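# Spell three lettered blocks in order on the mat

## Task

Of the four blocks, three carry a letter on their upper face. Put those three entirely on the mat, side by side in one straight, tight row, ordered alphabetically from left to right as viewed from the midpoint between the two arm bases, each with its letter facing up and not rotated or upside down. The fourth block must end up somewhere off the mat. Everything must stay in place without the robot holding it, and at the end both grippers must release and pull away.

## Robot and tools

Robot: two arms, left_arm and right_arm, each with six joints and a two-finger gripper. Cameras: cam_left_wrist and cam_right_wrist, both 504x504, one on each wrist.

Scene frame (shared by both arms): origin on the table surface midway between the arms, +x out across the table, +z up, and left_arm sits on the +y side. The names left and right refer to arms, not to image sides. Each result prints, per arm, end_effector_position (metres), end_effector_quat_wxyz and linear/angular velocities (m/s, rad/s). The printed hand position may be off from the true one, more so when the arm is stretched far. Lines Joint positions and Joint velocities list each arm's six joints in column order (rad, rad/s).

Gripper geometry: fingers point along the gripper's +z axis and close along its x axis. end_effector_position is the point between the pads; fingertips extend 17.5 mm past it. A flat block held sticks out roughly 9 cm from the last joint's axis toward the gripper's -y axis and rotates with it. Turning only the last joint moves the pad midpoint around a 25 mm circle.

Tool execute_actions, argument actions: a list holding at most one item. Empty list: no command, returns the state plus pictures. An action item is {"rows": [...], "steps": n} with n from 3 to 15 (default 15); each step is 1/30 s, each row is used for one step and the final row repeats if rows run short. A wait item is {"steps": n} with n up to 300, counted from the previous result, and your thinking time eats into it. Optional pictures: true adds camera images to a non-empty call. A refused call moves nothing.

Each row is one flat list of 18 numbers covering both arms, always all 18 even if one arm stays still: left_arm's 6 joint targets, then its gripper position, force_limit, speed; then the same 9 for right_arm. Joint values are absolute target angles in radians (same convention as Joint positions), not offsets. Stated ranges per arm: shoulder pan -6.283..6.283, shoulder lift -6.283..6.283, elbow -3.142..3.142, wrist 1, wrist 2, wrist 3 each -6.283..6.283. A target more than 0.010 rad beyond a range end and further out than the current angle gets the call refused; real ends may differ by up to 0.010 rad, and targets past the real end are clipped there, reported as "joint sent to its limit" (possibly about an earlier, still-running action). No such line does not prove more travel exists.

Gripper triple, each in [-1, 1], absolute: position +1 = fully open (50 mm gap), about -0.65 = pads touching; send -1 to grasp so fingers close until blocked. force_limit per pad: about 20 N at -1, 102 N at 0, 185 N at +1 (actual grip up to ~17% more). speed of gap change: 20 mm/s at -1, 85 at 0, 150 at +1. To keep a gripper unchanged, repeat its previous three values; 0 is a real command. New force or speed only applies after a position change of at least 0.01; to soften a grip, open first.

object_status: 0 moving, 1 blocked while opening, 2 blocked while closing (a good grasp), 3 reached the target or pads met (usually nothing held). Any new position resets it to 0 briefly. Confirm 2 after grasping. If grip is lost the fingers re-close on their own, except with force_limit -1, where status stays 2 even if empty. Gripping an immovable, off-center object weakens over time. position_measured is in counts; gap ≈ (250 - position_measured) × 0.202 mm.

Motion: commands are smoothed with about 0.15 s lag. Each step the sent target is capped near the measured angle: 0.292 rad for shoulder pan and lift, 0.365 elbow, 0.438 for the three wrists; and if the targets would move the gripper over 70 mm from where it is, they are scaled back. So big moves need several calls. "joint command not followed" means a clearance check altered or blocked joint targets; HELD marks steps where a row (or part) was not sent. The simulation keeps running while you think: the last 3 steps of each action run after the result, and arms continue toward the last row until they settle or a step is HELD.

zoom_image: camera (cam_left_wrist or cam_right_wrist) and region [x0, y0, x1, y1] in pixels of that camera's latest image, top-left origin, max 504x504; returns a closer view. Useful for reading letters and orientation.

finished_scene: scene = the current scene's number; ends it irreversibly and reports success. Call only when blocks are placed, released, and grippers clear. Replying without a tool call ends everything.

Avoid: dropping or knocking anything off the table (fails the task), slams, slips and hard pushes, the arms striking or pressing each other. Faults: contact torque reaching a joint's load limit (shoulder pan 303, shoulder lift 303, elbow 138, wrists 51.5 N m; held weight counts) or an outside force of 150 N stops that arm for 10 s and it yields. Holding loads heats motors; MOTOR HOT appears from 70 °C, and at 85 °C an OVER-TEMPERATURE FAULT brakes the arm until it cools. Occasional brief disturbances may tug a held part or shove a loose block; recheck after them.

Each tool is called after ">>>" in YAML: its name, and indented under it one key for each argument.

## Session

>>> execute_actions:
  actions: []

Scene clock: 0.00 s of 7600.00 s.
left_arm: end_effector_position=(+0.0936, +0.4061, +0.2245) position_measured=3 object_status=3 end_effector_quat_wxyz=(+0.039, +0.931, -0.311, -0.187) end_effector_velocity=(+0.000, +0.000, +0.000) end_effector_angular_velocity=(-0.000, +0.001, +0.001) | right_arm: end_effector_position=(+0.6793, +0.3465, +0.2205) position_measured=3 object_status=3 end_effector_quat_wxyz=(+0.078, -0.155, +0.760, +0.626) end_effector_velocity=(+0.001, -0.001, +0.000) end_effector_angular_velocity=(+0.000, +0.001, -0.001)
Joint positions: left_arm=[ 1.68  -2.191  2.512 -1.791 -1.941  0.8  ] | right_arm=[ 3.667 -0.832  1.733 -3.54  -0.437 -0.787]
Joint velocities: left_arm=[ 0.001 -0.    -0.    -0.    -0.001 -0.   ] | right_arm=[-0.001 -0.     0.    -0.     0.     0.001]

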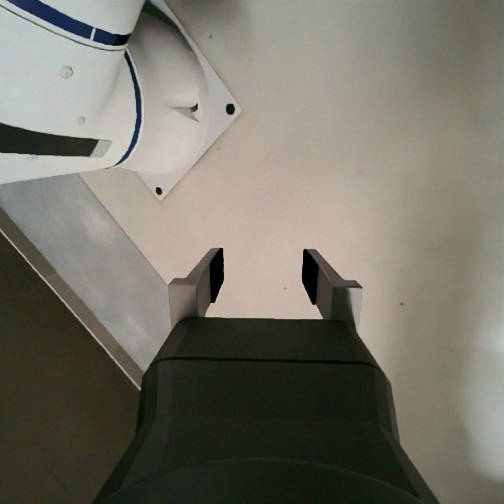

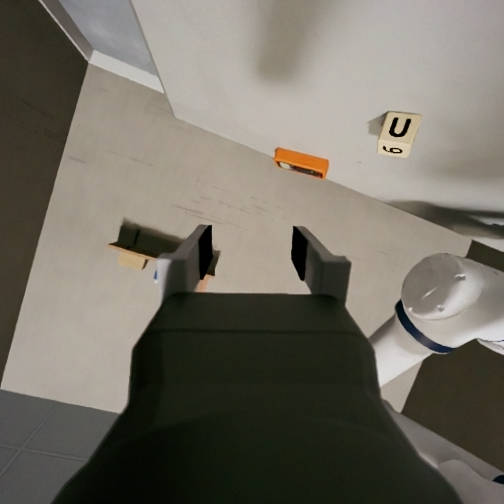

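>>> execute_actions:
  actions:
    - {"rows":[[2.8,-1.75,1.65,-1.471,-1.571,2.83,1,0,0,3.3,-1.6,1.5,-1.471,-1.571,-3.04,1,0,0]],"steps":15}

>>> execute_actions:
  actions:
    - {"steps":60}
  pictures: true

Scene clock: 1.53 s of 7600.00 s.
left_arm: end_effector_position=(+0.2376, +0.3725, +0.3018) position_measured=3 object_status=3 end_effector_quat_wxyz=(-0.026, +0.921, -0.366, -0.134) end_effector_velocity=(+0.369, -0.094, +0.232) end_effector_angular_velocity=(-0.022, -0.171, -0.326) | right_arm: end_effector_position=(+0.8112, +0.2820, +0.3068) position_measured=3 object_status=3 end_effector_quat_wxyz=(+0.198, -0.143, +0.779, +0.578) end_effector_velocity=(+0.319, -0.214, +0.230) end_effector_angular_velocity=(-0.208, -0.448, -0.485)
Joint positions: left_arm=[ 1.902 -1.974  2.235 -1.611 -1.733  1.133] | right_arm=[ 3.574 -0.925  1.668 -3.401 -0.577 -0.926]
Joint velocities: left_arm=[ 0.576  0.48  -0.72   0.298  0.347  0.858] | right_arm=[-0.248 -0.252 -0.15   0.376 -0.376 -0.377]
Steps of this call (steps 1 to 34: nothing new was sent; steps 35 to 46: the first 12 steps of this action). Readings (joint positions | what the end effector reports):
35: left_arm=[1.683 -2.189 2.509 -1.787 -1.938 0.805] | right_arm=[3.665 -0.834 1.733 -3.538 -0.439 -0.789] | left_arm position_measured=3 object_status=3 | right_arm position_measured=3 object_status=3
36: left_arm=[1.701 -2.171 2.490 -1.767 -1.915 0.832] | right_arm=[3.657 -0.842 1.727 -3.524 -0.453 -0.803] | left_arm position_measured=3 object_status=3 | right_arm position_measured=3 object_status=3
38: left_arm=[1.742 -2.129 2.434 -1.725 -1.866 0.894] | right_arm=[3.640 -0.859 1.713 -3.500 -0.477 -0.827] | left_arm position_measured=3 object_status=3 | right_arm position_measured=3 object_status=3
42: left_arm=[1.822 -2.049 2.334 -1.659 -1.789 1.014] | right_arm=[3.608 -0.892 1.689 -3.451 -0.526 -0.876] | left_arm position_measured=3 object_status=3 | right_arm position_measured=3 object_status=3
46: the state above

Scene clock: 3.53 s of 7600.00 s.
left_arm: end_effector_position=(+0.5996, +0.6386, +0.5619) position_measured=3 object_status=3 end_effector_quat_wxyz=(+0.000, +0.707, -0.708, +0.000) end_effector_velocity=(-0.000, +0.000, +0.000) end_effector_angular_velocity=(-0.000, -0.000, -0.002) | right_arm: end_effector_position=(+0.7339, -0.2203, +0.5808) position_measured=3 object_status=3 end_effector_quat_wxyz=(+0.036, -0.652, +0.757, -0.021) end_effector_velocity=(-0.227, -0.018, -0.091) end_effector_angular_velocity=(-0.247, +0.706, +1.307)
Joint positions: left_arm=[ 2.8   -1.75   1.65  -1.471 -1.571  2.83 ] | right_arm=[ 3.301 -1.595  1.501 -1.559 -1.564 -2.893]
Joint velocities: left_arm=[ 0.001 -0.    -0.     0.    -0.     0.002] | right_arm=[-0.011 -0.045 -0.008  0.79  -0.067 -1.329]
Kept back: nothing.
Steps of this call (steps 1 to 3: the last 3 steps of your previous action; steps 4 to 60: the robot went on to your last target). Readings (joint positions | what the end effector reports):
1: left_arm=[1.921 -1.958 2.211 -1.601 -1.722 1.162] | right_arm=[3.566 -0.934 1.663 -3.388 -0.589 -0.939] | left_arm position_measured=3 object_status=3 | right_arm position_measured=3 object_status=3
2: left_arm=[1.940 -1.944 2.187 -1.592 -1.711 1.191] | right_arm=[3.558 -0.942 1.658 -3.374 -0.603 -0.952] | left_arm position_measured=3 object_status=3 | right_arm position_measured=3 object_status=3
4: left_arm=[1.978 -1.918 2.140 -1.576 -1.693 1.247] | right_arm=[3.542 -0.961 1.648 -3.347 -0.630 -0.979] | left_arm position_measured=3 object_status=3 | right_arm position_measured=3 object_status=3
8: left_arm=[2.050 -1.879 2.049 -1.552 -1.664 1.356] | right_arm=[3.511 -0.999 1.629 -3.290 -0.687 -1.037] | left_arm position_measured=3 object_status=3 | right_arm position_measured=3 object_status=3
60: the state above

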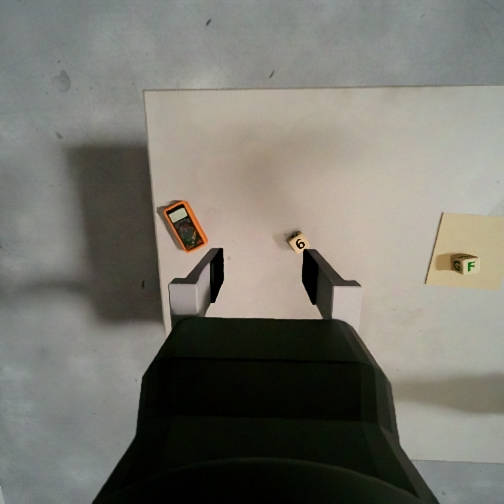

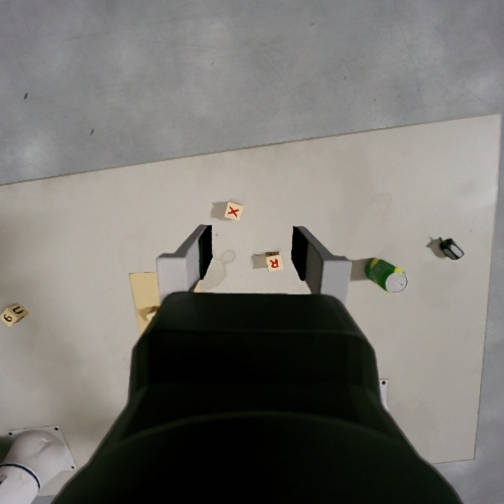

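>>> execute_actions:
  actions: []

Scene clock: 3.63 s of 7600.00 s.
left_arm: end_effector_position=(+0.5996, +0.6386, +0.5619) position_measured=3 object_status=3 end_effector_quat_wxyz=(+0.000, +0.707, -0.708, +0.000) end_effector_velocity=(+0.000, +0.000, -0.000) end_effector_angular_velocity=(-0.000, +0.000, -0.001) | right_arm: end_effector_position=(+0.7184, -0.2215, +0.5750) position_measured=3 object_status=3 end_effector_quat_wxyz=(-0.014, +0.685, -0.728, +0.009) end_effector_velocity=(-0.095, -0.008, -0.033) end_effector_angular_velocity=(-0.073, +0.288, +0.523)
Joint positions: left_arm=[ 2.8   -1.75   1.65  -1.471 -1.571  2.83 ] | right_arm=[ 3.3   -1.598  1.5   -1.506 -1.568 -2.981]
Joint velocities: left_arm=[ 0.     0.    -0.    -0.    -0.     0.001] | right_arm=[-0.006 -0.019 -0.003  0.317 -0.027 -0.53 ]
Kept back: nothing.
Steps of this call (steps 1 to 3: the robot went on to your last target). Readings (joint positions | what the end effector reports):
1: left_arm=[2.800 -1.750 1.650 -1.471 -1.571 2.830] | right_arm=[3.301 -1.596 1.501 -1.536 -1.566 -2.932] | left_arm position_measured=3 object_status=3 | right_arm position_measured=3 object_status=3
2: left_arm=[2.800 -1.750 1.650 -1.471 -1.571 2.830] | right_arm=[3.301 -1.597 1.500 -1.519 -1.567 -2.960] | left_arm position_measured=3 object_status=3 | right_arm position_measured=3 object_status=3
3: the state above

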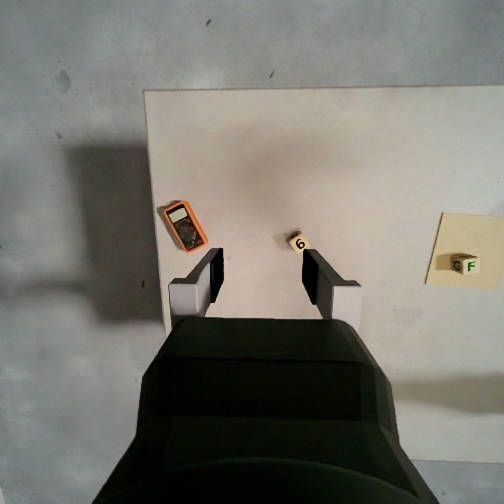

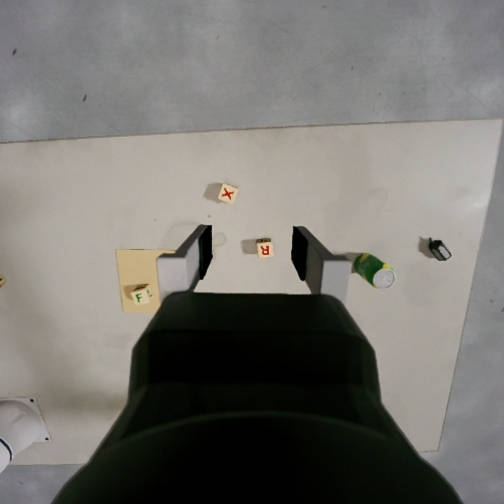

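>>> execute_actions:
  actions:
    - {"steps":8}
  pictures: true

Scene clock: 3.90 s of 7600.00 s.
left_arm: end_effector_position=(+0.5996, +0.6387, +0.5619) position_measured=3 object_status=3 end_effector_quat_wxyz=(+0.000, +0.706, -0.708, +0.000) end_effector_velocity=(+0.000, +0.001, +0.000) end_effector_angular_velocity=(+0.000, -0.000, +0.001) | right_arm: end_effector_position=(+0.7088, -0.2222, +0.5718) position_measured=3 object_status=3 end_effector_quat_wxyz=(-0.001, +0.704, -0.710, +0.001) end_effector_velocity=(-0.009, +0.001, -0.003) end_effector_angular_velocity=(-0.005, +0.026, +0.048)
Joint positions: left_arm=[ 2.8   -1.75   1.65  -1.471 -1.571  2.83 ] | right_arm=[ 3.3   -1.6    1.5   -1.474 -1.571 -3.035]
Joint velocities: left_arm=[ 0.001  0.    -0.    -0.     0.    -0.   ] | right_arm=[ 0.002 -0.001 -0.     0.027 -0.002 -0.046]
Kept back: nothing.
Steps of this call (steps 1 to 8: the robot went on to your last target). Readings (joint positions | what the end effector reports):
1: left_arm=[2.800 -1.750 1.650 -1.471 -1.571 2.830] | right_arm=[3.300 -1.599 1.500 -1.497 -1.569 -2.997] | left_arm position_measured=3 object_status=3 | right_arm position_measured=3 object_status=3
2: left_arm=[2.800 -1.750 1.650 -1.471 -1.571 2.830] | right_arm=[3.300 -1.599 1.500 -1.490 -1.569 -3.008] | left_arm position_measured=3 object_status=3 | right_arm position_measured=3 object_status=3
4: left_arm=[2.800 -1.750 1.650 -1.471 -1.571 2.830] | right_arm=[3.300 -1.599 1.500 -1.481 -1.570 -3.023] | left_arm position_measured=3 object_status=3 | right_arm position_measured=3 object_status=3
8: the state above

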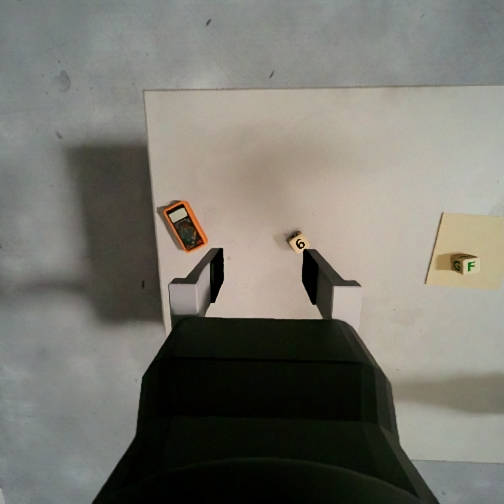

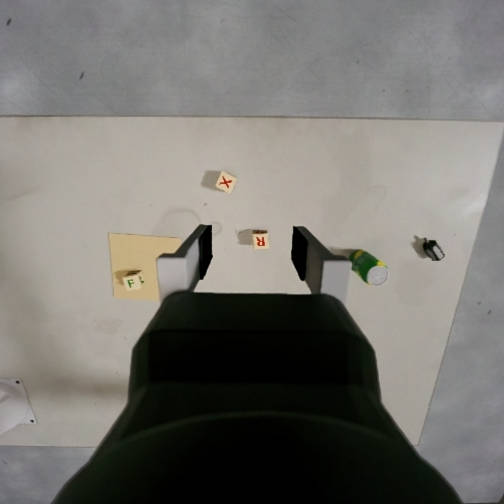

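>>> execute_actions:
  actions:
    - {"rows":[[1.929,-1.58,1.965,-1.956,-1.571,1.959,1,0,0,3.365,-1.6,2.182,-2.153,-1.571,-1.408,1,0,0]],"steps":15}

>>> execute_actions:
  actions:
    - {"steps":50}
  pictures: true

Scene clock: 4.97 s of 7600.00 s.
left_arm: end_effector_position=(+0.6296, +0.5205, +0.4425) position_measured=3 object_status=3 end_effector_quat_wxyz=(+0.000, +0.735, -0.678, -0.001) end_effector_velocity=(-0.002, -0.356, -0.275) end_effector_angular_velocity=(-0.000, -0.003, +0.253) | right_arm: end_effector_position=(+0.7030, -0.2046, +0.4068) position_measured=3 object_status=3 end_effector_quat_wxyz=(+0.024, -0.582, +0.813, -0.013) end_effector_velocity=(-0.116, +0.005, -0.430) end_effector_angular_velocity=(+0.045, +0.029, -0.850)
Joint positions: left_arm=[ 2.634 -1.673  1.793 -1.688 -1.571  2.58 ] | right_arm=[ 3.339 -1.6    1.804 -1.828 -1.571 -2.675]
Joint velocities: left_arm=[-0.518  0.177  0.328 -0.507 -0.001 -0.771] | right_arm=[ 0.06   0.     0.762 -0.74  -0.     0.911]
Steps of this call (steps 1 to 20: the robot went on to your last target; steps 21 to 32: the first 12 steps of this action). Readings (joint positions | what the end effector reports):
21: left_arm=[2.798 -1.749 1.652 -1.474 -1.571 2.826] | right_arm=[3.300 -1.600 1.503 -1.475 -1.571 -3.036] | left_arm position_measured=3 object_status=3 | right_arm position_measured=3 object_status=3
22: left_arm=[2.784 -1.742 1.665 -1.497 -1.571 2.805] | right_arm=[3.304 -1.601 1.524 -1.504 -1.571 -3.008] | left_arm position_measured=3 object_status=3 | right_arm position_measured=3 object_status=3
24: left_arm=[2.758 -1.726 1.695 -1.535 -1.571 2.766] | right_arm=[3.314 -1.600 1.584 -1.571 -1.571 -2.940] | left_arm position_measured=3 object_status=3 | right_arm position_measured=3 object_status=3
28: left_arm=[2.700 -1.698 1.746 -1.615 -1.571 2.679] | right_arm=[3.328 -1.600 1.694 -1.705 -1.571 -2.806] | left_arm position_measured=3 object_status=3 | right_arm position_measured=3 object_status=3
32: the state above

Scene clock: 6.63 s of 7600.00 s.
left_arm: end_effector_position=(+0.4027, +0.1202, +0.3003) position_measured=3 object_status=3 end_effector_quat_wxyz=(+0.000, +0.707, -0.708, +0.000) end_effector_velocity=(-0.001, -0.001, -0.000) end_effector_angular_velocity=(+0.000, +0.001, -0.002) | right_arm: end_effector_position=(+0.5758, -0.2206, +0.2006) position_measured=3 object_status=3 end_effector_quat_wxyz=(+0.000, -0.001, +1.000, -0.000) end_effector_velocity=(-0.000, +0.000, +0.000) end_effector_angular_velocity=(+0.000, -0.000, -0.000)
Joint positions: left_arm=[ 1.929 -1.58   1.965 -1.956 -1.571  1.959] | right_arm=[ 3.365 -1.6    2.182 -2.153 -1.571 -1.408]
Joint velocities: left_arm=[-0.002  0.     0.    -0.    -0.    -0.001] | right_arm=[ 0.001 -0.    -0.     0.     0.     0.001]
Kept back: nothing.
Steps of this call (steps 1 to 3: the last 3 steps of your previous action; steps 4 to 50: the robot went on to your last target). Readings (joint positions | what the end effector reports):
1: left_arm=[2.616 -1.667 1.804 -1.705 -1.571 2.554] | right_arm=[3.341 -1.600 1.829 -1.852 -1.571 -2.644] | left_arm position_measured=3 object_status=3 | right_arm position_measured=3 object_status=3
2: left_arm=[2.598 -1.661 1.815 -1.722 -1.571 2.526] | right_arm=[3.342 -1.600 1.854 -1.874 -1.571 -2.615] | left_arm position_measured=3 object_status=3 | right_arm position_measured=3 object_status=3
4: left_arm=[2.560 -1.650 1.834 -1.752 -1.571 2.470] | right_arm=[3.346 -1.600 1.903 -1.915 -1.571 -2.550] | left_arm position_measured=3 object_status=3 | right_arm position_measured=3 object_status=3
8: left_arm=[2.480 -1.632 1.868 -1.805 -1.571 2.349] | right_arm=[3.352 -1.600 1.999 -1.998 -1.571 -2.385] | left_arm position_measured=3 object_status=3 | right_arm position_measured=3 object_status=3
50: the state above

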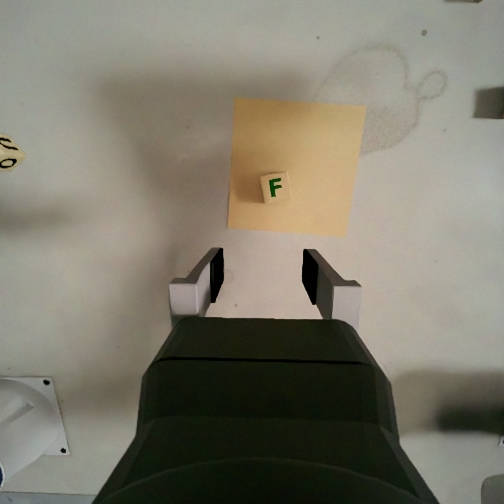

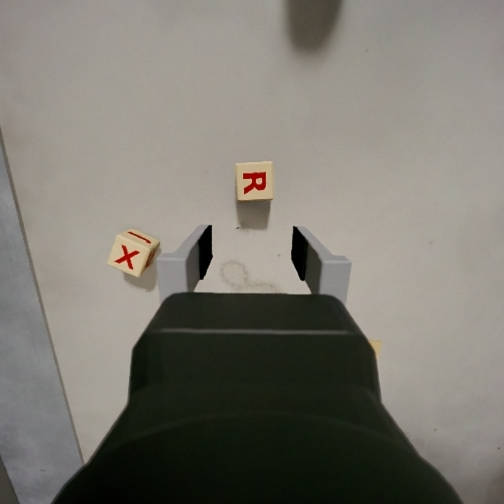

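>>> zoom_image:
  camera: "cam_left_wrist"
  region: [215,85,385,255]

>>> zoom_image:
  camera: "cam_right_wrist"
  region: [95,140,295,290]

Region (215, 85, 385, 255) of cam_left_wrist's 504x504 image, scaled by 2.965, with more detail than that image has.

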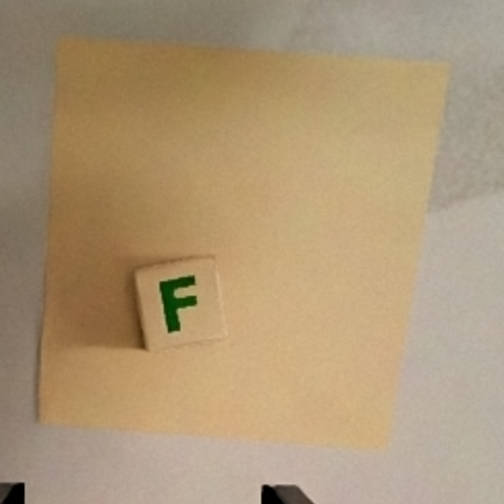

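Region (95, 140, 295, 290) of cam_right_wrist's 504x504 image, scaled by 2.520, with more detail than that image has; it fills the top 378 rows of this view, and the rest is white.

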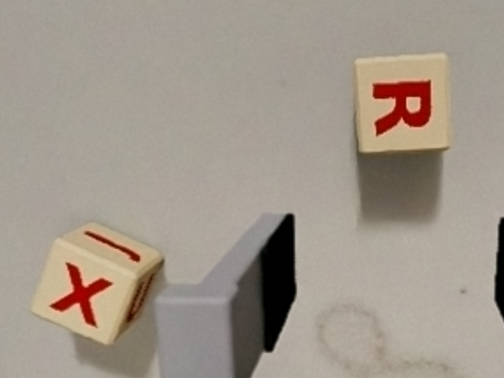

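>>> execute_actions:
  actions:
    - {"rows":[[2.018,-1.231,1.994,-2.333,-1.571,0.337,1,0,0,3.314,-1.466,2.31,-2.414,-1.571,-1.498,1,0,0]],"steps":15}

>>> execute_actions:
  actions:
    - {"steps":32}
  pictures: true

Scene clock: 7.53 s of 7600.00 s.
left_arm: end_effector_position=(+0.4651, +0.0920, +0.1497) position_measured=3 object_status=3 end_effector_quat_wxyz=(+0.001, +0.873, -0.487, +0.001) end_effector_velocity=(+0.118, +0.006, -0.416) end_effector_angular_velocity=(+0.029, +0.021, +2.332) | right_arm: end_effector_position=(+0.5753, -0.2484, +0.0910) position_measured=3 object_status=3 end_effector_quat_wxyz=(-0.000, -0.019, +1.000, -0.000) end_effector_velocity=(-0.008, -0.017, -0.058) end_effector_angular_velocity=(-0.000, -0.000, +0.019)
Joint positions: left_arm=[ 1.993 -1.331  1.986 -2.229 -1.571  1.469] | right_arm=[ 3.317 -1.474  2.302 -2.399 -1.571 -1.493]
Joint velocities: left_arm=[ 0.16   0.647  0.054 -0.666  0.001 -2.172] | right_arm=[-0.028  0.07   0.068 -0.138 -0.    -0.047]
Steps of this call (steps 1 to 15: the robot went on to your last target; steps 16 to 27: the first 12 steps of this action). Readings (joint positions | what the end effector reports):
16: left_arm=[1.930 -1.577 1.965 -1.960 -1.571 1.954] | right_arm=[3.364 -1.598 2.184 -2.158 -1.571 -1.409] | left_arm position_measured=3 object_status=3 | right_arm position_measured=3 object_status=3
17: left_arm=[1.935 -1.560 1.966 -1.984 -1.571 1.927] | right_arm=[3.360 -1.585 2.196 -2.186 -1.571 -1.419] | left_arm position_measured=3 object_status=3 | right_arm position_measured=3 object_status=3
19: left_arm=[1.948 -1.512 1.972 -2.040 -1.571 1.857] | right_arm=[3.346 -1.549 2.231 -2.251 -1.571 -1.442] | left_arm position_measured=3 object_status=3 | right_arm position_measured=3 object_status=3
23: left_arm=[1.971 -1.422 1.979 -2.135 -1.571 1.704] | right_arm=[3.324 -1.492 2.285 -2.362 -1.571 -1.480] | left_arm position_measured=3 object_status=3 | right_arm position_measured=3 object_status=3
27: the state above

Scene clock: 8.60 s of 7600.00 s.
left_arm: end_effector_position=(+0.4624, +0.0997, +0.0848) position_measured=3 object_status=3 end_effector_quat_wxyz=(-0.000, +0.998, +0.069, -0.000) end_effector_velocity=(-0.001, -0.000, +0.000) end_effector_angular_velocity=(-0.000, +0.001, +0.002) | right_arm: end_effector_position=(+0.5743, -0.2502, +0.0845) position_measured=3 object_status=3 end_effector_quat_wxyz=(-0.000, -0.020, +1.000, -0.000) end_effector_velocity=(-0.000, +0.000, -0.000) end_effector_angular_velocity=(-0.000, +0.000, +0.001)
Joint positions: left_arm=[ 2.018 -1.231  1.994 -2.333 -1.571  0.337] | right_arm=[ 3.314 -1.466  2.31  -2.414 -1.571 -1.498]
Joint velocities: left_arm=[-0.001 -0.     0.     0.    -0.001 -0.003] | right_arm=[ 0.  0. -0.  0. -0. -0.]
Kept back: nothing.
Steps of this call (steps 1 to 3: the last 3 steps of your previous action; steps 4 to 32: the robot went on to your last target). Readings (joint positions | what the end effector reports):
1: left_arm=[1.998 -1.310 1.988 -2.251 -1.571 1.392] | right_arm=[3.316 -1.472 2.304 -2.403 -1.571 -1.494] | left_arm position_measured=3 object_status=3 | right_arm position_measured=3 object_status=3
2: left_arm=[2.003 -1.291 1.989 -2.270 -1.571 1.311] | right_arm=[3.316 -1.470 2.306 -2.406 -1.571 -1.495] | left_arm position_measured=3 object_status=3 | right_arm position_measured=3 object_status=3
4: left_arm=[2.010 -1.264 1.992 -2.299 -1.571 1.139] | right_arm=[3.315 -1.468 2.308 -2.410 -1.571 -1.496] | left_arm position_measured=3 object_status=3 | right_arm position_measured=3 object_status=3
8: left_arm=[2.016 -1.241 1.993 -2.323 -1.571 0.775] | right_arm=[3.314 -1.467 2.309 -2.413 -1.571 -1.498] | left_arm position_measured=3 object_status=3 | right_arm position_measured=3 object_status=3
32: the state above

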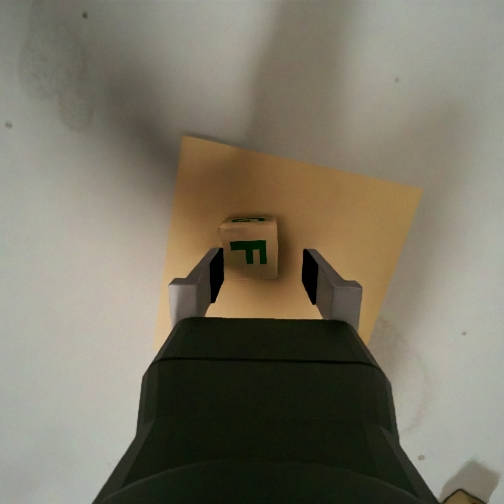

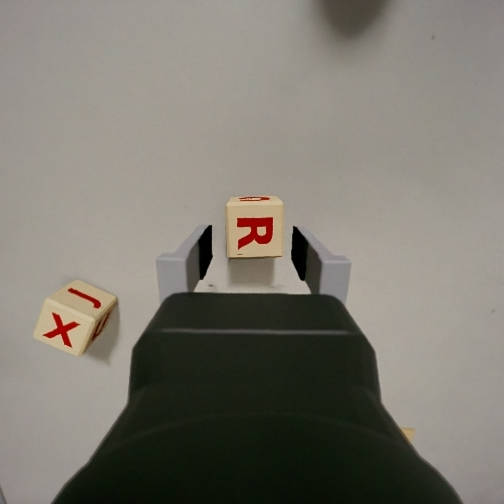

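>>> execute_actions:
  actions:
    - {"rows":[[2.0055,-1.2385,2.0044,-2.3367,-1.571,0.325,1,0,0,3.314,-1.45,2.317,-2.437,-1.571,-1.498,1,0,0],[2.0055,-1.2385,2.0044,-2.3367,-1.571,0.325,1,0,0,3.314,-1.45,2.317,-2.437,-1.571,-1.498,1,0,0],[2.0055,-1.2385,2.0044,-2.3367,-1.571,0.325,1,0,0,3.314,-1.43,2.326,-2.467,-1.571,-1.498,1,0,0],[2.0055,-1.2385,2.0044,-2.3367,-1.571,0.325,1,0,0,3.314,-1.43,2.326,-2.467,-1.571,-1.498,1,0,0],[2.0055,-1.2385,2.0044,-2.3367,-1.571,0.325,1,0,0,3.314,-1.4,2.337,-2.508,-1.571,-1.498,1,0,0],[2.0055,-1.22,2.012,-2.363,-1.571,0.325,1,0,0,3.314,-1.4,2.337,-2.508,-1.571,-1.498,1,0,0],[2.0055,-1.2,2.019,-2.39,-1.571,0.325,1,0,0,3.314,-1.366,2.347,-2.552,-1.571,-1.498,1,0,0],[2.0055,-1.18,2.026,-2.417,-1.571,0.325,1,0,0,3.314,-1.366,2.347,-2.552,-1.571,-1.498,1,0,0],[2.0055,-1.162,2.033,-2.442,-1.571,0.325,1,0,0,3.314,-1.366,2.347,-2.552,-1.571,-1.498,1,0,0]],"steps":15}

>>> execute_actions:
  actions:
    - {"steps":12}
  pictures: true

Scene clock: 9.30 s of 7600.00 s.
left_arm: end_effector_position=(+0.4533, +0.0980, +0.0415) position_measured=3 object_status=3 end_effector_quat_wxyz=(-0.000, +0.998, +0.069, -0.000) end_effector_velocity=(+0.001, -0.008, -0.124) end_effector_angular_velocity=(-0.018, -0.009, -0.000) | right_arm: end_effector_position=(+0.5738, -0.2503, +0.0339) position_measured=3 object_status=3 end_effector_quat_wxyz=(-0.000, -0.020, +1.000, -0.000) end_effector_velocity=(-0.001, -0.001, -0.059) end_effector_angular_velocity=(+0.001, -0.004, -0.001)
Joint positions: left_arm=[ 2.006 -1.181  2.026 -2.415 -1.571  0.325] | right_arm=[ 3.314 -1.378  2.343 -2.536 -1.571 -1.498]
Joint velocities: left_arm=[-0.004  0.171  0.055 -0.247 -0.    -0.003] | right_arm=[-0.001  0.107  0.036 -0.147  0.001  0.   ]
Steps of this call (steps 1 to 9: the robot went on to your last target; steps 10 to 21: the first 12 steps of this action). Readings (joint positions | what the end effector reports):
10: left_arm=[2.018 -1.231 1.994 -2.333 -1.571 0.336] | right_arm=[3.314 -1.465 2.310 -2.415 -1.571 -1.498] | left_arm position_measured=3 object_status=3 | right_arm position_measured=3 object_status=3
11: left_arm=[2.015 -1.233 1.997 -2.334 -1.571 0.334] | right_arm=[3.314 -1.462 2.312 -2.421 -1.571 -1.498] | left_arm position_measured=3 object_status=3 | right_arm position_measured=3 object_status=3
13: left_arm=[2.011 -1.235 2.000 -2.335 -1.571 0.330] | right_arm=[3.314 -1.451 2.317 -2.437 -1.571 -1.498] | left_arm position_measured=3 object_status=3 | right_arm position_measured=3 object_status=3
17: left_arm=[2.007 -1.223 2.009 -2.358 -1.571 0.326] | right_arm=[3.314 -1.408 2.333 -2.496 -1.571 -1.498] | left_arm position_measured=3 object_status=3 | right_arm position_measured=3 object_status=3
21: the state above

Scene clock: 9.70 s of 7600.00 s.
left_arm: end_effector_position=(+0.4529, +0.0982, +0.0276) position_measured=3 object_status=3 end_effector_quat_wxyz=(+0.000, +0.998, +0.069, -0.000) end_effector_velocity=(-0.000, +0.000, -0.003) end_effector_angular_velocity=(-0.000, +0.001, -0.000) | right_arm: end_effector_position=(+0.5736, -0.2504, +0.0275) position_measured=3 object_status=3 end_effector_quat_wxyz=(+0.000, -0.020, +1.000, -0.000) end_effector_velocity=(-0.000, -0.000, -0.002) end_effector_angular_velocity=(+0.000, +0.001, +0.002)
Joint positions: left_arm=[ 2.006 -1.163  2.033 -2.441 -1.571  0.325] | right_arm=[ 3.314 -1.366  2.347 -2.552 -1.571 -1.498]
Joint velocities: left_arm=[-0.     0.004  0.002 -0.006 -0.001  0.   ] | right_arm=[-0.     0.004  0.001 -0.004  0.    -0.002]
Kept back: nothing.
Steps of this call (steps 1 to 3: the last 3 steps of your previous action; steps 4 to 12: the robot went on to your last target). Readings (joint positions | what the end effector reports):
1: left_arm=[2.006 -1.176 2.027 -2.422 -1.571 0.325] | right_arm=[3.314 -1.375 2.344 -2.540 -1.571 -1.498] | left_arm position_measured=3 object_status=3 | right_arm position_measured=3 object_status=3
2: left_arm=[2.006 -1.172 2.029 -2.427 -1.571 0.325] | right_arm=[3.314 -1.373 2.345 -2.543 -1.571 -1.498] | left_arm position_measured=3 object_status=3 | right_arm position_measured=3 object_status=3
4: left_arm=[2.006 -1.168 2.031 -2.434 -1.571 0.325] | right_arm=[3.314 -1.370 2.346 -2.547 -1.571 -1.498] | left_arm position_measured=3 object_status=3 | right_arm position_measured=3 object_status=3
8: left_arm=[2.006 -1.164 2.032 -2.440 -1.571 0.325] | right_arm=[3.314 -1.367 2.347 -2.551 -1.571 -1.498] | left_arm position_measured=3 object_status=3 | right_arm position_measured=3 object_status=3
12: the state above

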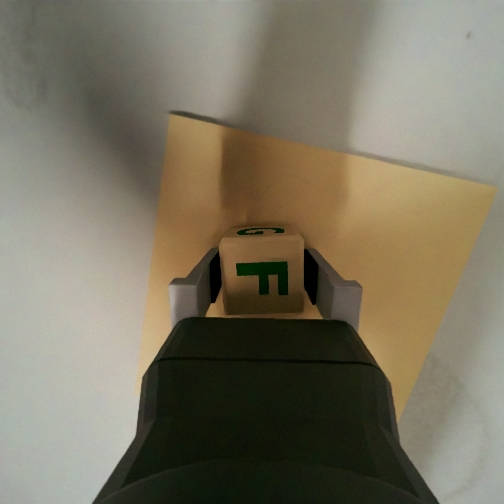

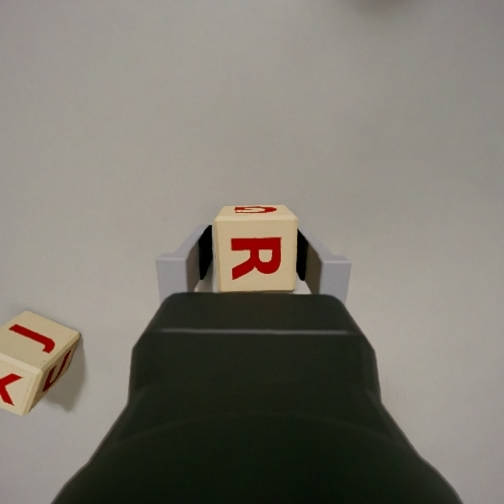

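>>> execute_actions:
  actions:
    - {"rows":[[2.0055,-1.162,2.033,-2.442,-1.571,0.325,-1,-0.3,0,3.314,-1.366,2.347,-2.552,-1.571,-1.498,-1,-0.3,0]],"steps":12}

Scene clock: 10.10 s of 7600.00 s.
left_arm: end_effector_position=(+0.4529, +0.0982, +0.0273) position_measured=46 object_status=0 end_effector_quat_wxyz=(+0.000, +0.998, +0.069, -0.000) end_effector_velocity=(+0.000, +0.000, +0.000) end_effector_angular_velocity=(-0.000, -0.000, -0.000) | right_arm: end_effector_position=(+0.5736, -0.2504, +0.0274) position_measured=47 object_status=0 end_effector_quat_wxyz=(+0.000, -0.020, +1.000, -0.000) end_effector_velocity=(+0.000, -0.001, +0.000) end_effector_angular_velocity=(-0.000, -0.001, -0.000)
Joint positions: left_arm=[ 2.006 -1.162  2.033 -2.442 -1.571  0.325] | right_arm=[ 3.314 -1.366  2.347 -2.552 -1.571 -1.498]
Joint velocities: left_arm=[ 0. -0.  0. -0.  0.  0.] | right_arm=[-0.001 -0.001 -0.    -0.    -0.    -0.001]
Steps of this call (steps 1 to 3: the robot went on to your last target; steps 4 to 12: the first 9 steps of this action). Readings (joint positions | what the end effector reports):
4: left_arm=[2.006 -1.162 2.033 -2.442 -1.571 0.325] | right_arm=[3.314 -1.366 2.347 -2.552 -1.571 -1.498] | left_arm position_measured=12 object_status=0 | right_arm position_measured=12 object_status=0
5: left_arm=[2.006 -1.162 2.033 -2.442 -1.571 0.325] | right_arm=[3.314 -1.366 2.347 -2.552 -1.571 -1.498] | left_arm position_measured=26 object_status=0 | right_arm position_measured=26 object_status=0
7: left_arm=[2.006 -1.162 2.033 -2.442 -1.571 0.325] | right_arm=[3.314 -1.366 2.347 -2.552 -1.571 -1.498] | left_arm position_measured=46 object_status=0 | right_arm position_measured=47 object_status=0
11: left_arm=[2.006 -1.162 2.033 -2.442 -1.571 0.325] | right_arm=[3.314 -1.366 2.347 -2.552 -1.571 -1.498] | left_arm position_measured=46 object_status=0 | right_arm position_measured=47 object_status=0
12: the state above

>>> execute_actions:
  actions:
    - {"rows":[[2.0055,-1.175,2.028,-2.424,-1.571,0.325,-1,-0.3,0,3.314,-1.4,2.337,-2.508,-1.571,-1.498,-1,-0.3,0],[2.0055,-1.185,2.025,-2.411,-1.571,0.325,-1,-0.3,0,3.314,-1.43,2.326,-2.467,-1.571,-1.498,-1,-0.3,0],[2.0055,-1.185,2.025,-2.411,-1.571,0.325,-1,-0.3,0,3.314,-1.466,2.31,-2.414,-1.571,-1.7,-1,-0.3,0],[2.02,-1.182,2.019,-2.408,-1.571,0.4,-1,-0.3,0,3.314,-1.466,2.31,-2.414,-1.571,-4.072,-1,-0.3,0],[2.035,-1.178,2.012,-2.405,-1.571,0.49,-1,-0.3,0,3.314,-1.466,2.31,-2.414,-1.571,-4.072,-1,-0.3,0],[2.051,-1.174,2.006,-2.403,-1.571,0.57,-1,-0.3,0,3.314,-1.466,2.31,-2.414,-1.571,-4.072,-1,-0.3,0]],"steps":13}

>>> execute_actions:
  actions:
    - {"rows":[[2.051,-1.163,2.01,-2.418,-1.571,0.57,-1,-0.3,0,3.35,-1.466,2.31,-2.414,-1.571,-4.072,-1,-0.3,0],[2.051,-1.1513,2.0137,-2.4332,-1.571,0.57,-1,-0.3,0,3.4,-1.466,2.31,-2.414,-1.571,-4.072,-1,-0.3,0]],"steps":15}
  pictures: true

Scene clock: 10.77 s of 7600.00 s.
left_arm: end_effector_position=(+0.4808, +0.1092, +0.0437) position_measured=46 object_status=2 end_effector_quat_wxyz=(+0.000, +1.000, -0.009, +0.000) end_effector_velocity=(+0.069, +0.029, +0.010) end_effector_angular_velocity=(+0.002, -0.000, -0.387) | right_arm: end_effector_position=(+0.5851, -0.2473, +0.0779) position_measured=47 object_status=2 end_effector_quat_wxyz=(-0.000, -0.240, +0.971, -0.000) end_effector_velocity=(+0.054, +0.030, +0.059) end_effector_angular_velocity=(+0.001, +0.004, +2.511)
Joint positions: left_arm=[ 2.041 -1.175  2.011 -2.407 -1.571  0.517] | right_arm=[ 3.314 -1.455  2.315 -2.43  -1.571 -1.942]
Joint velocities: left_arm=[ 0.088  0.009 -0.042  0.034  0.001  0.475] | right_arm=[ 0.002 -0.1   -0.04   0.144  0.    -2.508]
Steps of this call (steps 1 to 3: the last 3 steps of your previous action; steps 4 to 10: the robot went on to your last target; steps 11 to 20: the first 10 steps of this action). Readings (joint positions | what the end effector reports):
11: left_arm=[2.005 -1.162 2.033 -2.442 -1.571 0.325] | right_arm=[3.314 -1.367 2.347 -2.550 -1.571 -1.498] | left_arm position_measured=46 object_status=2 | right_arm position_measured=47 object_status=2
12: left_arm=[2.005 -1.165 2.032 -2.436 -1.571 0.325] | right_arm=[3.314 -1.376 2.345 -2.538 -1.571 -1.498] | left_arm position_measured=46 object_status=2 | right_arm position_measured=47 object_status=2
14: left_arm=[2.006 -1.175 2.028 -2.425 -1.571 0.328] | right_arm=[3.314 -1.407 2.333 -2.497 -1.571 -1.531] | left_arm position_measured=46 object_status=2 | right_arm position_measured=47 object_status=2
18: left_arm=[2.033 -1.176 2.014 -2.410 -1.571 0.473] | right_arm=[3.314 -1.446 2.318 -2.443 -1.571 -1.778] | left_arm position_measured=46 object_status=2 | right_arm position_measured=47 object_status=2
20: the state above

Scene clock: 11.27 s of 7600.00 s.
left_arm: end_effector_position=(+0.4882, +0.1125, +0.0284) position_measured=46 object_status=2 end_effector_quat_wxyz=(+0.000, +1.000, -0.031, -0.000) end_effector_velocity=(+0.001, +0.001, -0.006) end_effector_angular_velocity=(-0.000, +0.000, -0.004) | right_arm: end_effector_position=(+0.5750, -0.1725, +0.0844) position_measured=47 object_status=2 end_effector_quat_wxyz=(+0.000, +0.828, -0.561, -0.000) end_effector_velocity=(-0.035, +0.082, +0.000) end_effector_angular_velocity=(+0.002, +0.002, +2.804)
Joint positions: left_arm=[ 2.051 -1.152  2.013 -2.432 -1.571  0.569] | right_arm=[ 3.396 -1.466  2.31  -2.414 -1.571 -3.327]
Joint velocities: left_arm=[ 0.002  0.008  0.002 -0.011 -0.     0.005] | right_arm=[ 0.033 -0.001 -0.     0.002  0.    -2.771]
Steps of this call (steps 1 to 3: the last 3 steps of your previous action; steps 4 to 15: the first 12 steps of this action). Readings (joint positions | what the end effector reports):
4: left_arm=[2.048 -1.174 2.007 -2.404 -1.571 0.555] | right_arm=[3.315 -1.463 2.311 -2.419 -1.571 -2.298] | left_arm position_measured=46 object_status=2 | right_arm position_measured=47 object_status=2
5: left_arm=[2.049 -1.171 2.008 -2.408 -1.571 0.559] | right_arm=[3.324 -1.463 2.311 -2.417 -1.571 -2.390] | left_arm position_measured=46 object_status=2 | right_arm position_measured=47 object_status=2
7: left_arm=[2.050 -1.161 2.011 -2.420 -1.571 0.564] | right_arm=[3.359 -1.465 2.311 -2.416 -1.571 -2.576] | left_arm position_measured=46 object_status=2 | right_arm position_measured=47 object_status=2
11: left_arm=[2.051 -1.154 2.013 -2.429 -1.571 0.568] | right_arm=[3.388 -1.466 2.310 -2.415 -1.571 -2.951] | left_arm position_measured=46 object_status=2 | right_arm position_measured=47 object_status=2
15: the state above

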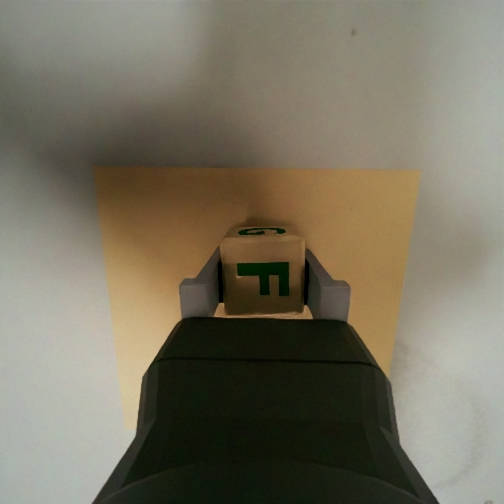

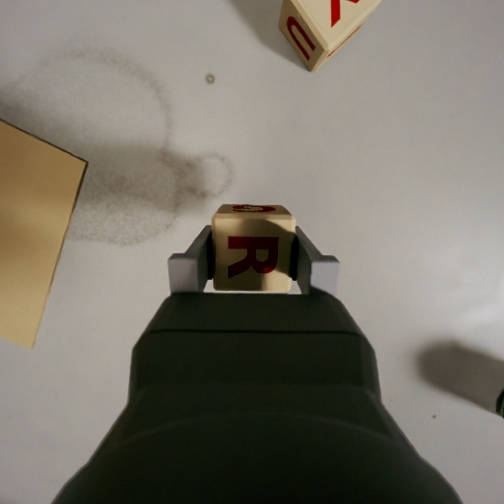

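>>> execute_actions:
  actions:
    - {"rows":[[2.051,-1.1513,2.0137,-2.4332,-1.571,0.57,1,-0.3,0,3.4,-1.466,2.31,-2.414,-1.571,-4.072,-1,-0.3,0],[2.051,-1.1513,2.0137,-2.4332,-1.571,0.57,1,-0.3,0,3.4,-1.466,2.31,-2.414,-1.571,-4.072,-1,-0.3,0],[2.051,-1.1513,2.0137,-2.4332,-1.571,0.57,1,-0.3,0,3.4,-1.466,2.31,-2.414,-1.571,-4.072,-1,-0.3,0],[2.051,-1.1513,2.0137,-2.4332,-1.571,0.57,1,-0.3,0,3.4,-1.466,2.31,-2.414,-1.571,-4.072,-1,-0.3,0],[2.051,-1.1513,2.0137,-2.4332,-1.571,0.57,1,-0.3,0,3.4,-1.466,2.31,-2.414,-1.571,-4.072,-1,-0.3,0],[2.051,-1.175,2.005,-2.401,-1.571,0.57,1,-0.3,0,3.4,-1.466,2.31,-2.414,-1.571,-4.072,-1,-0.3,0],[2.051,-1.2,1.996,-2.367,-1.571,0.57,1,-0.3,0,3.4,-1.466,2.31,-2.414,-1.571,-4.072,-1,-0.3,0],[2.051,-1.245,1.978,-2.304,-1.571,0.57,1,-0.3,0,3.4,-1.466,2.31,-2.414,-1.571,-4.072,-1,-0.3,0]],"steps":13}

>>> execute_actions:
  actions:
    - {"rows":[[2.6,-1.7,2.2,-2.071,-1.571,0.57,1,-0.3,0,3.4,-1.466,2.31,-2.414,-1.571,-4.072,-1,-0.3,0]],"steps":12}

>>> execute_actions:
  actions:
    - {"rows":[[2.6,-1.7,2.2,-2.071,-1.571,0.57,1,-0.3,0,3.782,-1.342,2.1514,-2.38,-1.571,-4.072,-1,-0.3,0]],"steps":15}

>>> execute_actions:
  actions:
    - {"steps":20}
  pictures: true

Scene clock: 11.87 s of 7600.00 s.
left_arm: end_effector_position=(+0.4891, +0.1111, +0.0704) position_measured=3 object_status=0 end_effector_quat_wxyz=(+0.001, +1.000, -0.031, +0.001) end_effector_velocity=(+0.004, -0.007, +0.302) end_effector_angular_velocity=(-0.030, -0.016, -0.000) | right_arm: end_effector_position=(+0.5615, -0.1574, +0.0845) position_measured=47 object_status=2 end_effector_quat_wxyz=(+0.000, +0.975, -0.221, -0.000) end_effector_velocity=(-0.001, +0.001, -0.000) end_effector_angular_velocity=(+0.000, +0.000, +0.047)
Joint positions: left_arm=[ 2.051 -1.206  1.992 -2.359 -1.571  0.57 ] | right_arm=[ 3.4   -1.466  2.31  -2.414 -1.571 -4.067]
Joint velocities: left_arm=[ 0.    -0.379 -0.155  0.499 -0.001  0.   ] | right_arm=[ 0.001  0.    -0.     0.     0.    -0.047]
Steps of this call (steps 1 to 3: the last 3 steps of your previous action; steps 4 to 8: the robot went on to your last target; steps 9 to 18: the first 10 steps of this action). Readings (joint positions | what the end effector reports):
9: left_arm=[2.051 -1.151 2.014 -2.433 -1.571 0.570] | right_arm=[3.400 -1.466 2.310 -2.414 -1.571 -3.991] | left_arm position_measured=38 object_status=0 | right_arm position_measured=47 object_status=2
10: left_arm=[2.051 -1.151 2.014 -2.433 -1.571 0.570] | right_arm=[3.400 -1.466 2.310 -2.414 -1.571 -4.012] | left_arm position_measured=24 object_status=0 | right_arm position_measured=47 object_status=2
12: left_arm=[2.051 -1.151 2.014 -2.433 -1.571 0.570] | right_arm=[3.400 -1.466 2.310 -2.414 -1.571 -4.040] | left_arm position_measured=3 object_status=0 | right_arm position_measured=47 object_status=2
16: left_arm=[2.051 -1.171 2.007 -2.405 -1.571 0.570] | right_arm=[3.400 -1.466 2.310 -2.414 -1.571 -4.063] | left_arm position_measured=3 object_status=0 | right_arm position_measured=47 object_status=2
18: the state above

Scene clock: 12.27 s of 7600.00 s.
left_arm: end_effector_position=(+0.5085, +0.2328, +0.1247) position_measured=3 object_status=3 end_effector_quat_wxyz=(-0.019, +0.999, +0.029, -0.013) end_effector_velocity=(+0.070, +0.418, +0.154) end_effector_angular_velocity=(+0.041, +0.029, +0.463) | right_arm: end_effector_position=(+0.5614, -0.1573, +0.0845) position_measured=47 object_status=2 end_effector_quat_wxyz=(+0.000, +0.976, -0.219, -0.000) end_effector_velocity=(-0.000, +0.000, -0.000) end_effector_angular_velocity=(+0.000, +0.000, +0.003)
Joint positions: left_arm=[ 2.17  -1.352  2.059 -2.233 -1.571  0.57 ] | right_arm=[ 3.4   -1.466  2.31  -2.414 -1.571 -4.072]
Joint velocities: left_arm=[ 0.463 -0.461  0.238  0.273  0.     0.   ] | right_arm=[-0.     0.     0.     0.     0.    -0.003]
Steps of this call (steps 1 to 3: the last 3 steps of your previous action; steps 4 to 12: the first 9 steps of this action). Readings (joint positions | what the end effector reports):
4: left_arm=[2.053 -1.235 1.984 -2.319 -1.571 0.570] | right_arm=[3.400 -1.466 2.310 -2.414 -1.571 -4.071] | left_arm position_measured=3 object_status=3 | right_arm position_measured=47 object_status=2
5: left_arm=[2.068 -1.250 1.995 -2.306 -1.571 0.570] | right_arm=[3.400 -1.466 2.310 -2.414 -1.571 -4.071] | left_arm position_measured=3 object_status=3 | right_arm position_measured=47 object_status=2
7: left_arm=[2.096 -1.277 2.016 -2.284 -1.571 0.570] | right_arm=[3.400 -1.466 2.310 -2.414 -1.571 -4.071] | left_arm position_measured=3 object_status=3 | right_arm position_measured=47 object_status=2
11: left_arm=[2.155 -1.336 2.051 -2.243 -1.571 0.570] | right_arm=[3.400 -1.466 2.310 -2.414 -1.571 -4.072] | left_arm position_measured=3 object_status=3 | right_arm position_measured=47 object_status=2
12: the state above

Scene clock: 12.77 s of 7600.00 s.
left_arm: end_effector_position=(+0.5321, +0.4454, +0.2040) position_measured=3 object_status=3 end_effector_quat_wxyz=(-0.007, +0.986, +0.164, -0.006) end_effector_velocity=(-0.010, +0.432, +0.130) end_effector_angular_velocity=(-0.043, -0.054, +0.588) | right_arm: end_effector_position=(+0.5198, -0.0004, +0.0860) position_measured=47 object_status=2 end_effector_quat_wxyz=(+0.000, +0.996, -0.087, -0.000) end_effector_velocity=(-0.189, +0.404, -0.002) end_effector_angular_velocity=(-0.000, -0.001, +0.695)
Joint positions: left_arm=[ 2.441 -1.582  2.154 -2.124 -1.571  0.57 ] | right_arm=[ 3.667 -1.377  2.196 -2.39  -1.571 -4.072]
Joint velocities: left_arm=[ 0.588 -0.434  0.17   0.195  0.    -0.   ] | right_arm=[ 0.695  0.209 -0.266  0.057 -0.001 -0.   ]
Steps of this call (steps 1 to 3: the last 3 steps of your previous action; steps 4 to 15: the first 12 steps of this action). Readings (joint positions | what the end effector reports):
4: left_arm=[2.235 -1.416 2.089 -2.199 -1.571 0.570] | right_arm=[3.403 -1.465 2.308 -2.414 -1.571 -4.072] | left_arm position_measured=3 object_status=3 | right_arm position_measured=47 object_status=2
5: left_arm=[2.252 -1.433 2.096 -2.191 -1.571 0.570] | right_arm=[3.421 -1.457 2.299 -2.411 -1.571 -4.072] | left_arm position_measured=3 object_status=3 | right_arm position_measured=47 object_status=2
7: left_arm=[2.287 -1.466 2.108 -2.177 -1.571 0.570] | right_arm=[3.473 -1.436 2.272 -2.406 -1.571 -4.072] | left_arm position_measured=3 object_status=3 | right_arm position_measured=47 object_status=2
11: left_arm=[2.363 -1.524 2.131 -2.150 -1.571 0.570] | right_arm=[3.572 -1.405 2.232 -2.397 -1.571 -4.072] | left_arm position_measured=3 object_status=3 | right_arm position_measured=47 object_status=2
15: the state above

Scene clock: 13.43 s of 7600.00 s.
left_arm: end_effector_position=(+0.5173, +0.5587, +0.2357) position_measured=3 object_status=3 end_effector_quat_wxyz=(+0.000, +0.971, +0.241, -0.000) end_effector_velocity=(-0.001, +0.004, +0.001) end_effector_angular_velocity=(+0.000, -0.001, +0.006) | right_arm: end_effector_position=(+0.4841, +0.0657, +0.0853) position_measured=47 object_status=2 end_effector_quat_wxyz=(+0.000, +1.000, -0.030, -0.000) end_effector_velocity=(-0.002, +0.002, -0.000) end_effector_angular_velocity=(-0.000, +0.001, +0.005)
Joint positions: left_arm=[ 2.599 -1.7    2.2   -2.071 -1.571  0.57 ] | right_arm=[ 3.782 -1.342  2.152 -2.38  -1.571 -4.072]
Joint velocities: left_arm=[ 0.006 -0.004  0.002  0.002  0.001  0.   ] | right_arm=[ 0.005  0.001 -0.001  0.     0.    -0.   ]
Kept back: nothing.
Steps of this call (steps 1 to 3: the last 3 steps of your previous action; steps 4 to 20: the robot went on to your last target). Readings (joint positions | what the end effector reports):
1: left_arm=[2.461 -1.597 2.160 -2.117 -1.571 0.570] | right_arm=[3.690 -1.370 2.187 -2.388 -1.571 -4.072] | left_arm position_measured=3 object_status=3 | right_arm position_measured=47 object_status=2
2: left_arm=[2.481 -1.612 2.166 -2.111 -1.571 0.570] | right_arm=[3.712 -1.363 2.178 -2.386 -1.571 -4.072] | left_arm position_measured=3 object_status=3 | right_arm position_measured=47 object_status=2
4: left_arm=[2.522 -1.642 2.177 -2.097 -1.571 0.570] | right_arm=[3.745 -1.353 2.166 -2.383 -1.571 -4.072] | left_arm position_measured=3 object_status=3 | right_arm position_measured=47 object_status=2
8: left_arm=[2.577 -1.683 2.193 -2.079 -1.571 0.570] | right_arm=[3.771 -1.345 2.156 -2.381 -1.571 -4.072] | left_arm position_measured=3 object_status=3 | right_arm position_measured=47 object_status=2
20: the state above

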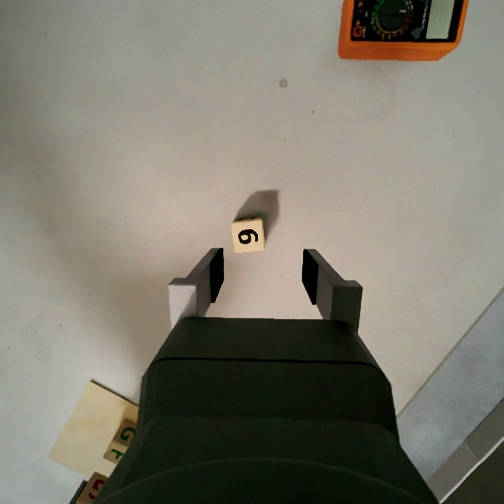

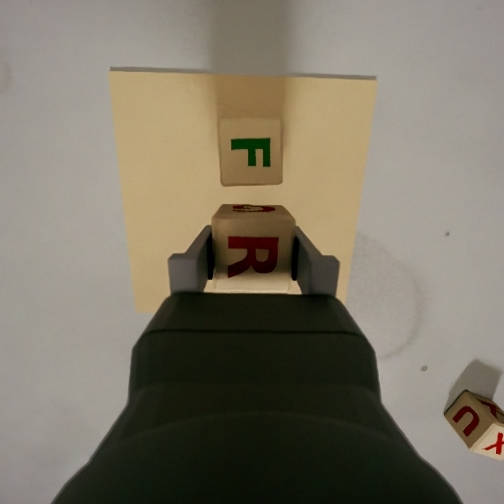

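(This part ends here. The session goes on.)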